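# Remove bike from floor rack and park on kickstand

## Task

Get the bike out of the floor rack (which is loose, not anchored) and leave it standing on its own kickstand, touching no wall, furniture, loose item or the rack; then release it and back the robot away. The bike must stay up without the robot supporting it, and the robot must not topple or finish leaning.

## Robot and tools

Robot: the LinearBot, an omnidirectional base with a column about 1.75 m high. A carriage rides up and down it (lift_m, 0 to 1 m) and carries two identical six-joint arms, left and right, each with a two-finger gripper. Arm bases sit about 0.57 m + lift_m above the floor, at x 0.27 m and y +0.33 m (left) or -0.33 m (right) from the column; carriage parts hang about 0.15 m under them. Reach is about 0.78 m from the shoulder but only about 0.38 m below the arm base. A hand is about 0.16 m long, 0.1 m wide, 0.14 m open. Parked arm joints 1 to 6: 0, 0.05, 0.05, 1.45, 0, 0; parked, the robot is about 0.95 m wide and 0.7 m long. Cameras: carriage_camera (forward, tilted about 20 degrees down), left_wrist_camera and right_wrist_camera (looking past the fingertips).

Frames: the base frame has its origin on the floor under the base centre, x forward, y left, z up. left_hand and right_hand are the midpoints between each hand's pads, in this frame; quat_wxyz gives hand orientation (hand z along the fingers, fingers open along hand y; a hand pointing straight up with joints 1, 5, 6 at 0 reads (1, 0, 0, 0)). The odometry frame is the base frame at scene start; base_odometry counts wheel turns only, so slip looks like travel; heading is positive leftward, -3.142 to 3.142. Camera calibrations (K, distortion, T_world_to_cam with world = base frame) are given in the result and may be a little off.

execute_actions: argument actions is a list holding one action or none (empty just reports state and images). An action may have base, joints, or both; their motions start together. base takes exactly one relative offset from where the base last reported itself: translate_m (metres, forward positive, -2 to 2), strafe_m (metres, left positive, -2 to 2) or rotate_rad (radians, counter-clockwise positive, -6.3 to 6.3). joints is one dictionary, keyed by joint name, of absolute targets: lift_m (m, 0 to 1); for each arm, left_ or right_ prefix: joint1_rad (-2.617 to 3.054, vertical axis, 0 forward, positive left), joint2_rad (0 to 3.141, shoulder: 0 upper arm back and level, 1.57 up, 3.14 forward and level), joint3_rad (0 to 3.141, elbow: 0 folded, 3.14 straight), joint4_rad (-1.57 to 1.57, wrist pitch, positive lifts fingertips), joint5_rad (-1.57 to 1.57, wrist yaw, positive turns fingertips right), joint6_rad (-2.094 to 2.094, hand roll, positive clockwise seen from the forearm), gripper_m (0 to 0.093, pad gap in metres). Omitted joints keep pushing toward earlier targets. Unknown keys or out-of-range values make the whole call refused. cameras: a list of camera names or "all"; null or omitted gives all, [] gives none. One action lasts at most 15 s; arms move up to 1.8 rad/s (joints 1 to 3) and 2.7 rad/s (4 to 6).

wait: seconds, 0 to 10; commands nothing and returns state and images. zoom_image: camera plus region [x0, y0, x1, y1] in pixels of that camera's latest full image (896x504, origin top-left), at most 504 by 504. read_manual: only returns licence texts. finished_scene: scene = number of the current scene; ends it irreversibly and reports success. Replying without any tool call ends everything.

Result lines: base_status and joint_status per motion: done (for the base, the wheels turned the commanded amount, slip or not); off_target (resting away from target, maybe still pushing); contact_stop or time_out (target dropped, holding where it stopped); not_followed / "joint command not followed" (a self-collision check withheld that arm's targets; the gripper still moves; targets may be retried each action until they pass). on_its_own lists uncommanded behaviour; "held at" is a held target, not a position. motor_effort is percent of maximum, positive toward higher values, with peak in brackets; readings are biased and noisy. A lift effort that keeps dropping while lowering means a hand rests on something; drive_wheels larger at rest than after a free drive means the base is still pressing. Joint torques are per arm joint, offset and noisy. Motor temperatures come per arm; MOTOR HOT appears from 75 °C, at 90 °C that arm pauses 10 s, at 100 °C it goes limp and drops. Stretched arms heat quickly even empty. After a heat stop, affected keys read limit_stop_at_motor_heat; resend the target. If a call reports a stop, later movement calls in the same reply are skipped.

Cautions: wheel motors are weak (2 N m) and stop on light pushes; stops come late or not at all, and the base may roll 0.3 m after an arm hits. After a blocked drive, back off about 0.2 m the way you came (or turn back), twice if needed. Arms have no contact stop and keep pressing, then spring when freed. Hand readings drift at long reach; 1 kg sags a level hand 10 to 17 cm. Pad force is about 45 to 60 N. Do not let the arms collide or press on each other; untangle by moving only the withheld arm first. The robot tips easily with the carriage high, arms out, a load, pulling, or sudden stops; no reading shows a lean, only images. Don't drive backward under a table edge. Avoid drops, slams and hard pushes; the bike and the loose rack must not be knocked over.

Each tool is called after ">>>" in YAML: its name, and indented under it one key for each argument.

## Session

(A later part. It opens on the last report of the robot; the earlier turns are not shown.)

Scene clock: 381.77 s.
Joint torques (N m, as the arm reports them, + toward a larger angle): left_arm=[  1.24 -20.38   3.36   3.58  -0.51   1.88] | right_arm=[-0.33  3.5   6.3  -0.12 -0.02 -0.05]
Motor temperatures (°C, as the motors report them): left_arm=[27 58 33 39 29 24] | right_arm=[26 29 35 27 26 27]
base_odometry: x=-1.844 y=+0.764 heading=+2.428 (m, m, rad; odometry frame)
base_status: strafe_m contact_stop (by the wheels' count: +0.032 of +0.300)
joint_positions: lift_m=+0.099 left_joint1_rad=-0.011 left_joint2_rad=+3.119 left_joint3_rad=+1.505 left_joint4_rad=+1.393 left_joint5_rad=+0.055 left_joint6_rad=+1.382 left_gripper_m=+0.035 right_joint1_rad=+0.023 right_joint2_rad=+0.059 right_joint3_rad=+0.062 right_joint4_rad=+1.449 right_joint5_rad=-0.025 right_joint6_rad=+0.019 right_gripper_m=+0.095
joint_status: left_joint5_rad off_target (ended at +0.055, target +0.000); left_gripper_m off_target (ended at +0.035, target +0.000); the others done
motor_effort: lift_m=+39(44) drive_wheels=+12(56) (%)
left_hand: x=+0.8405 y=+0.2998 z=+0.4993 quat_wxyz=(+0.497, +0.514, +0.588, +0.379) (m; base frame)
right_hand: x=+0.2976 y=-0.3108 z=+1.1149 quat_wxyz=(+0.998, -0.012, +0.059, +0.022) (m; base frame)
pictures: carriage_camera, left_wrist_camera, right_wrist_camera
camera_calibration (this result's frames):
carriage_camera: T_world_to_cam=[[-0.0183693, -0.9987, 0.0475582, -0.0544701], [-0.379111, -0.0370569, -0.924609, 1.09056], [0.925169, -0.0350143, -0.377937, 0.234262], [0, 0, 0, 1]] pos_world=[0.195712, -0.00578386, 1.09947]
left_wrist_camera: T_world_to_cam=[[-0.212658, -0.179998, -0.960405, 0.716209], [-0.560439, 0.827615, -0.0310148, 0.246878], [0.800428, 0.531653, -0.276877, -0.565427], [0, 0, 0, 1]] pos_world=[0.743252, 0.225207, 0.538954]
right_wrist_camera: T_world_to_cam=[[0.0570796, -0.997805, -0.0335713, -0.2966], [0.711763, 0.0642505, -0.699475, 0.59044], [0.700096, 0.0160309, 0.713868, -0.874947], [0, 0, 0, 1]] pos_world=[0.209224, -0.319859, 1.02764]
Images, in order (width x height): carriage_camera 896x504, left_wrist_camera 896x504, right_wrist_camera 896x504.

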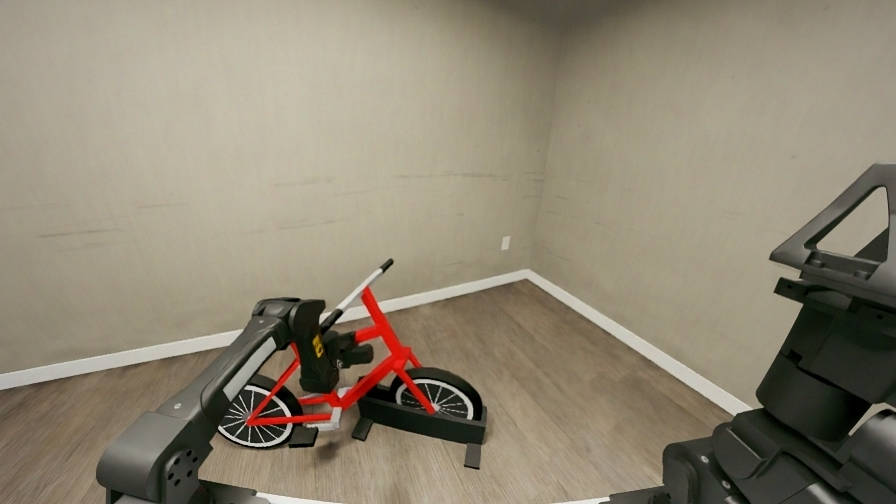

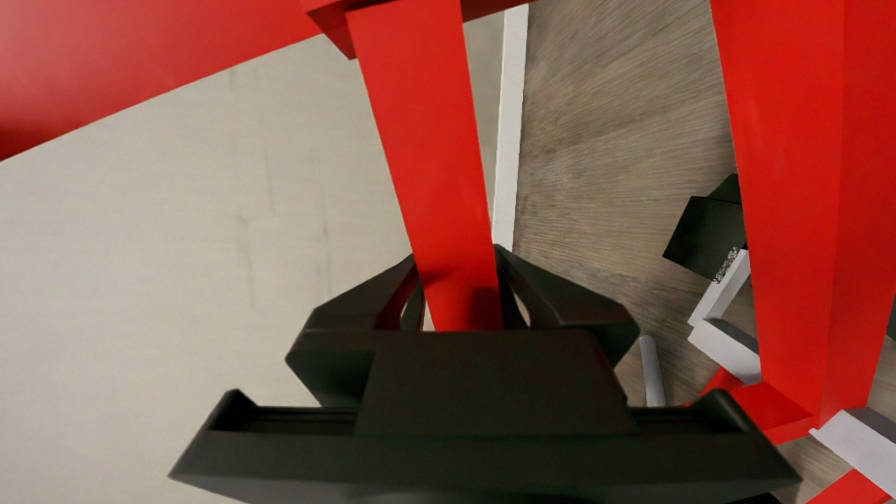

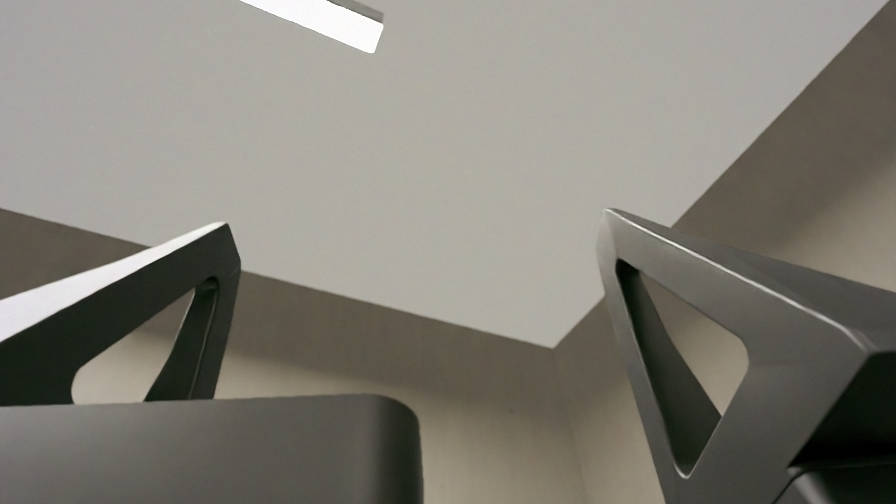

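>>> execute_actions:
  actions:
    - {"base":{"translate_m":-0.05},"joints":{"left_gripper_m":0.0,"lift_m":0.04}}
  cameras: []

>>> execute_actions:
  actions:
    - {"base":{"strafe_m":0.3},"joints":{"left_gripper_m":0.0,"left_joint1_rad":0.05,"left_joint5_rad":0}}
  cameras: ["carriage_camera","left_wrist_camera"]

Scene clock: 393.47 s.
Joint torques (N m, as the arm reports them, + toward a larger angle): left_arm=[  1.15 -15.74   4.39   2.46  -0.3    1.75] | right_arm=[-0.39  3.62  6.23 -0.11 -0.01 -0.07]
Motor temperatures (°C, as the motors report them): left_arm=[27 64 32 47 29 27] | right_arm=[26 29 35 27 26 27]
base_odometry: x=-1.807 y=+0.731 heading=+2.428 (m, m, rad; odometry frame)
base_status: done
joint_positions: lift_m=+0.040 left_joint1_rad=-0.011 left_joint2_rad=+3.055 left_joint3_rad=+1.500 left_joint4_rad=+1.503 left_joint5_rad=+0.034 left_joint6_rad=+1.394 left_gripper_m=+0.033 right_joint1_rad=+0.023 right_joint2_rad=+0.059 right_joint3_rad=+0.062 right_joint4_rad=+1.448 right_joint5_rad=-0.024 right_joint6_rad=+0.019 right_gripper_m=+0.095
joint_status: left_gripper_m off_target (ended at +0.033, target +0.000); the others done
on_its_own: left_joint5_rad moved -0.021 toward your old target +0.000
motor_effort: lift_m=+29(30) drive_wheels=+8(58) (%)
left_hand: x=+0.8598 y=+0.3036 z=+0.5013 quat_wxyz=(+0.538, +0.477, +0.546, +0.430) (m; base frame)
right_hand: x=+0.2978 y=-0.3109 z=+1.0556 quat_wxyz=(+0.998, -0.012, +0.059, +0.022) (m; base frame)
pictures: none
No camera images: the call's "cameras" was empty. Leave "cameras" out to get every camera's image.

Scene clock: 395.93 s.
Joint torques (N m, as the arm reports them, + toward a larger angle): left_arm=[  0.75 -15.71   4.4    2.58  -0.08   1.91] | right_arm=[-0.4   3.56  6.24 -0.11  0.   -0.06]
Motor temperatures (°C, as the motors report them): left_arm=[27 64 32 47 29 27] | right_arm=[26 29 35 27 26 27]
base_odometry: x=-2.003 y=+0.504 heading=+2.429 (m, m, rad; odometry frame)
base_status: done
joint_positions: lift_m=+0.040 left_joint1_rad=+0.045 left_joint2_rad=+3.055 left_joint3_rad=+1.500 left_joint4_rad=+1.491 left_joint5_rad=+0.016 left_joint6_rad=+1.379 left_gripper_m=+0.033 right_joint1_rad=+0.023 right_joint2_rad=+0.059 right_joint3_rad=+0.062 right_joint4_rad=+1.448 right_joint5_rad=-0.024 right_joint6_rad=+0.019 right_gripper_m=+0.095
joint_status: left_gripper_m off_target (ended at +0.033, target +0.000); the others done
motor_effort: lift_m=+29(30) drive_wheels=-6(59) (%)
left_hand: x=+0.8593 y=+0.3400 z=+0.4983 quat_wxyz=(+0.522, +0.455, +0.570, +0.443) (m; base frame)
right_hand: x=+0.2978 y=-0.3109 z=+1.0556 quat_wxyz=(+0.998, -0.012, +0.059, +0.022) (m; base frame)
pictures: carriage_camera, left_wrist_camera
camera_calibration (this result's frames):
carriage_camera: T_world_to_cam=[[-0.0183693, -0.9987, 0.0475582, -0.0516514], [-0.379111, -0.0370569, -0.924609, 1.03576], [0.925169, -0.0350143, -0.377937, 0.211862], [0, 0, 0, 1]] pos_world=[0.195712, -0.00578386, 1.0402]
left_wrist_camera: T_world_to_cam=[[-0.042436, -0.18757, -0.981334, 0.593244], [-0.625614, 0.770805, -0.120276, 0.34396], [0.778978, 0.608832, -0.150056, -0.673169], [0, 0, 0, 1]] pos_world=[0.764745, 0.255995, 0.522528]
Images, in order (width x height): carriage_camera 896x504, left_wrist_camera 896x504.

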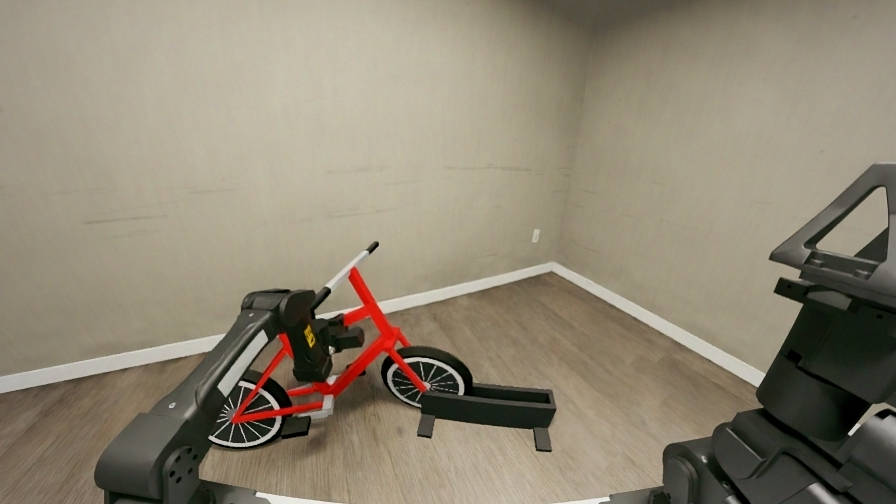

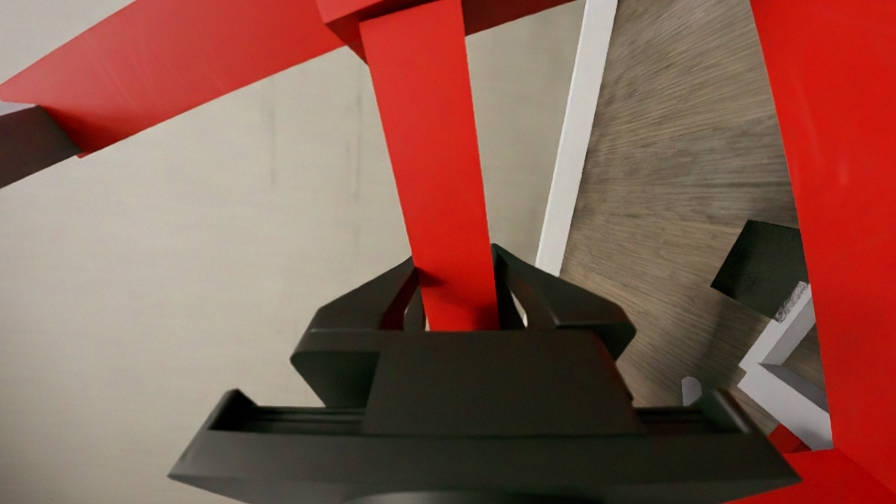

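Rolling. More.

>>> execute_actions:
  actions:
    - {"base":{"strafe_m":0.35},"joints":{"left_gripper_m":0.0,"left_joint1_rad":0.08,"left_joint5_rad":0}}
  cameras: []

>>> execute_actions:
  actions:
    - {"base":{"translate_m":0.06},"joints":{"left_gripper_m":0.0}}
  cameras: []

>>> execute_actions:
  actions:
    - {"joints":{"left_gripper_m":0.093,"left_joint6_rad":1.45}}
  cameras: []

>>> execute_actions:
  actions:
    - {"base":{"translate_m":-0.5}}
  cameras: ["carriage_camera"]

Scene clock: 408.30 s.
Joint torques (N m, as the arm reports them, + toward a larger angle): left_arm=[  1.16 -15.87   4.46   2.72   0.84   2.51] | right_arm=[-0.32  3.58  6.16 -0.11  0.01 -0.07]
Motor temperatures (°C, as the motors report them): left_arm=[27 63 32 47 29 29] | right_arm=[26 29 35 26 26 27]
base_odometry: x=-2.232 y=+0.239 heading=+2.429 (m, m, rad; odometry frame)
base_status: done
joint_positions: lift_m=+0.040 left_joint1_rad=+0.071 left_joint2_rad=+3.056 left_joint3_rad=+1.499 left_joint4_rad=+1.479 left_joint5_rad=-0.068 left_joint6_rad=+1.325 left_gripper_m=+0.033 right_joint1_rad=+0.023 right_joint2_rad=+0.059 right_joint3_rad=+0.062 right_joint4_rad=+1.449 right_joint5_rad=-0.024 right_joint6_rad=+0.019 right_gripper_m=+0.095
joint_status: left_joint5_rad off_target (ended at -0.068, target +0.000); left_gripper_m off_target (ended at +0.033, target +0.000); the others done
motor_effort: lift_m=+30(30) drive_wheels=-5(53) (%)
left_hand: x=+0.8563 y=+0.3693 z=+0.4942 quat_wxyz=(+0.504, +0.412, +0.608, +0.455) (m; base frame)
right_hand: x=+0.2977 y=-0.3109 z=+1.0557 quat_wxyz=(+0.998, -0.012, +0.059, +0.022) (m; base frame)
pictures: none
No camera images: the call's "cameras" was empty. Leave "cameras" out to get every camera's image.

Scene clock: 409.57 s.
Joint torques (N m, as the arm reports them, + toward a larger angle): left_arm=[ -1.11 -17.2    6.85   1.97   0.53   2.2 ] | right_arm=[-0.35  3.55  6.24 -0.13 -0.01 -0.06]
Motor temperatures (°C, as the motors report them): left_arm=[27 64 32 47 29 29] | right_arm=[26 29 35 26 26 27]
base_odometry: x=-2.277 y=+0.278 heading=+2.430 (m, m, rad; odometry frame)
base_status: done
joint_positions: lift_m=+0.040 left_joint1_rad=+0.102 left_joint2_rad=+3.078 left_joint3_rad=+1.471 left_joint4_rad=+1.553 left_joint5_rad=-0.039 left_joint6_rad=+1.352 left_gripper_m=+0.033 right_joint1_rad=+0.023 right_joint2_rad=+0.059 right_joint3_rad=+0.062 right_joint4_rad=+1.449 right_joint5_rad=-0.024 right_joint6_rad=+0.019 right_gripper_m=+0.095
joint_status: left_gripper_m off_target (ended at +0.033, target +0.000)
on_its_own: left_joint5_rad moved +0.029 toward your old target +0.000
motor_effort: lift_m=+30(29) drive_wheels=+16(65) (%)
left_hand: x=+0.8437 y=+0.3813 z=+0.4915 quat_wxyz=(+0.504, +0.414, +0.597, +0.467) (m; base frame)
right_hand: x=+0.2976 y=-0.3109 z=+1.0557 quat_wxyz=(+0.998, -0.012, +0.059, +0.022) (m; base frame)
pictures: none
No camera images: the call's "cameras" was empty. Leave "cameras" out to get every camera's image.

Scene clock: 410.43 s.
Joint torques (N m, as the arm reports them, + toward a larger angle): left_arm=[  0.11 -16.51   6.19   1.97   0.2   -0.09] | right_arm=[-0.38  3.54  6.24 -0.14 -0.01 -0.06]
Motor temperatures (°C, as the motors report them): left_arm=[27 64 32 47 29 29] | right_arm=[26 29 35 26 26 27]
base_odometry: x=-2.277 y=+0.278 heading=+2.430 (m, m, rad; odometry frame)
base_status: not commanded
joint_positions: lift_m=+0.040 left_joint1_rad=+0.084 left_joint2_rad=+3.068 left_joint3_rad=+1.479 left_joint4_rad=+1.550 left_joint5_rad=-0.010 left_joint6_rad=+1.440 left_gripper_m=+0.093 right_joint1_rad=+0.023 right_joint2_rad=+0.059 right_joint3_rad=+0.062 right_joint4_rad=+1.449 right_joint5_rad=-0.024 right_joint6_rad=+0.019 right_gripper_m=+0.095
joint_status: all done
on_its_own: left_joint5_rad moved +0.028 to your old target +0.000
motor_effort: lift_m=+28(30) drive_wheels=+9(17) (%)
left_hand: x=+0.8498 y=+0.3668 z=+0.4989 quat_wxyz=(+0.499, +0.449, +0.564, +0.481) (m; base frame)
right_hand: x=+0.2976 y=-0.3109 z=+1.0557 quat_wxyz=(+0.998, -0.012, +0.059, +0.022) (m; base frame)
pictures: none
No camera images: the call's "cameras" was empty. Leave "cameras" out to get every camera's image.

Scene clock: 413.53 s.
Joint torques (N m, as the arm reports them, + toward a larger angle): left_arm=[  0.14 -16.52   6.16   2.     0.18  -0.09] | right_arm=[-0.37  3.56  6.23 -0.11 -0.01 -0.06]
Motor temperatures (°C, as the motors report them): left_arm=[27 64 32 46 29 29] | right_arm=[26 29 35 26 26 27]
base_odometry: x=-1.899 y=-0.049 heading=+2.430 (m, m, rad; odometry frame)
base_status: done
joint_positions: lift_m=+0.040 left_joint1_rad=+0.084 left_joint2_rad=+3.068 left_joint3_rad=+1.479 left_joint4_rad=+1.549 left_joint5_rad=-0.008 left_joint6_rad=+1.442 left_gripper_m=+0.093 right_joint1_rad=+0.023 right_joint2_rad=+0.059 right_joint3_rad=+0.062 right_joint4_rad=+1.448 right_joint5_rad=-0.024 right_joint6_rad=+0.019 right_gripper_m=+0.095
joint_status: not commanded
motor_effort: lift_m=+29(30) drive_wheels=-6(68) (%)
left_hand: x=+0.8498 y=+0.3660 z=+0.4987 quat_wxyz=(+0.499, +0.451, +0.563, +0.481) (m; base frame)
right_hand: x=+0.2978 y=-0.3109 z=+1.0556 quat_wxyz=(+0.998, -0.012, +0.059, +0.022) (m; base frame)
pictures: carriage_camera
camera_calibration (this result's frames):
carriage_camera: T_world_to_cam=[[-0.0183693, -0.9987, 0.0475582, -0.0516514], [-0.379111, -0.0370569, -0.924609, 1.03576], [0.925169, -0.0350143, -0.377937, 0.211862], [0, 0, 0, 1]] pos_world=[0.195712, -0.00578386, 1.0402]
Images, in order (width x height): carriage_camera 896x504.

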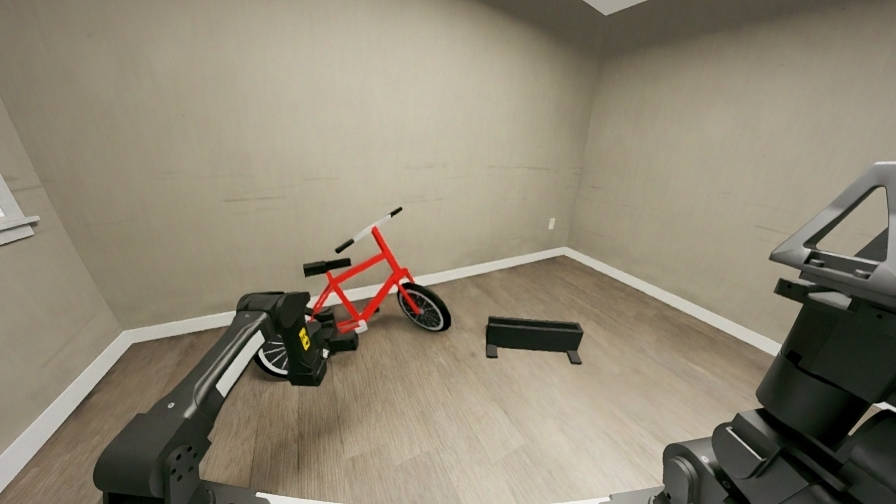

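>>> execute_actions:
  actions:
    - {"joints":{"left_joint1_rad":0,"left_joint2_rad":0.05,"left_joint3_rad":0.05,"left_joint4_rad":1.45,"left_joint6_rad":0}}
  cameras: ["carriage_camera"]

>>> finished_scene:
  scene: 1

Scene clock: 431.00 s.
Joint torques (N m, as the arm reports them, + toward a larger angle): left_arm=[ 0.93  2.71  5.27 -0.23  0.12 -0.17] | right_arm=[-0.35  3.51  6.24 -0.12 -0.01 -0.06]
Motor temperatures (°C, as the motors report them): left_arm=[27 64 32 44 29 26] | right_arm=[26 29 35 26 26 27]
base_odometry: x=-1.899 y=-0.049 heading=+2.430 (m, m, rad; odometry frame)
base_status: not commanded
joint_positions: lift_m=+0.040 left_joint1_rad=-0.007 left_joint2_rad=+0.062 left_joint3_rad=+0.067 left_joint4_rad=+1.454 left_joint5_rad=-0.002 left_joint6_rad=+0.007 left_gripper_m=+0.093 right_joint1_rad=+0.023 right_joint2_rad=+0.059 right_joint3_rad=+0.062 right_joint4_rad=+1.448 right_joint5_rad=-0.024 right_joint6_rad=+0.019 right_gripper_m=+0.095
joint_status: all done
motor_effort: lift_m=+30(30) drive_wheels=-3(5) (%)
left_hand: x=+0.2962 y=+0.3159 z=+1.0571 quat_wxyz=(+0.998, -0.001, +0.056, +0.000) (m; base frame)
right_hand: x=+0.2978 y=-0.3109 z=+1.0556 quat_wxyz=(+0.998, -0.012, +0.059, +0.022) (m; base frame)
pictures: carriage_camera
camera_calibration (this result's frames):
carriage_camera: T_world_to_cam=[[-0.0183693, -0.9987, 0.0475582, -0.0516514], [-0.379111, -0.0370569, -0.924609, 1.03576], [0.925169, -0.0350143, -0.377937, 0.211862], [0, 0, 0, 1]] pos_world=[0.195712, -0.00578386, 1.0402]
Images, in order (width x height): carriage_camera 896x504.

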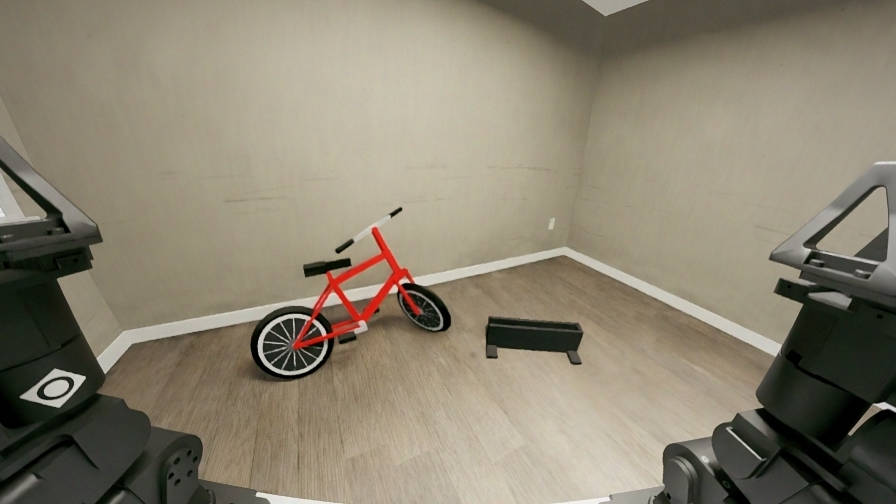

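The scene is finished: the task was done.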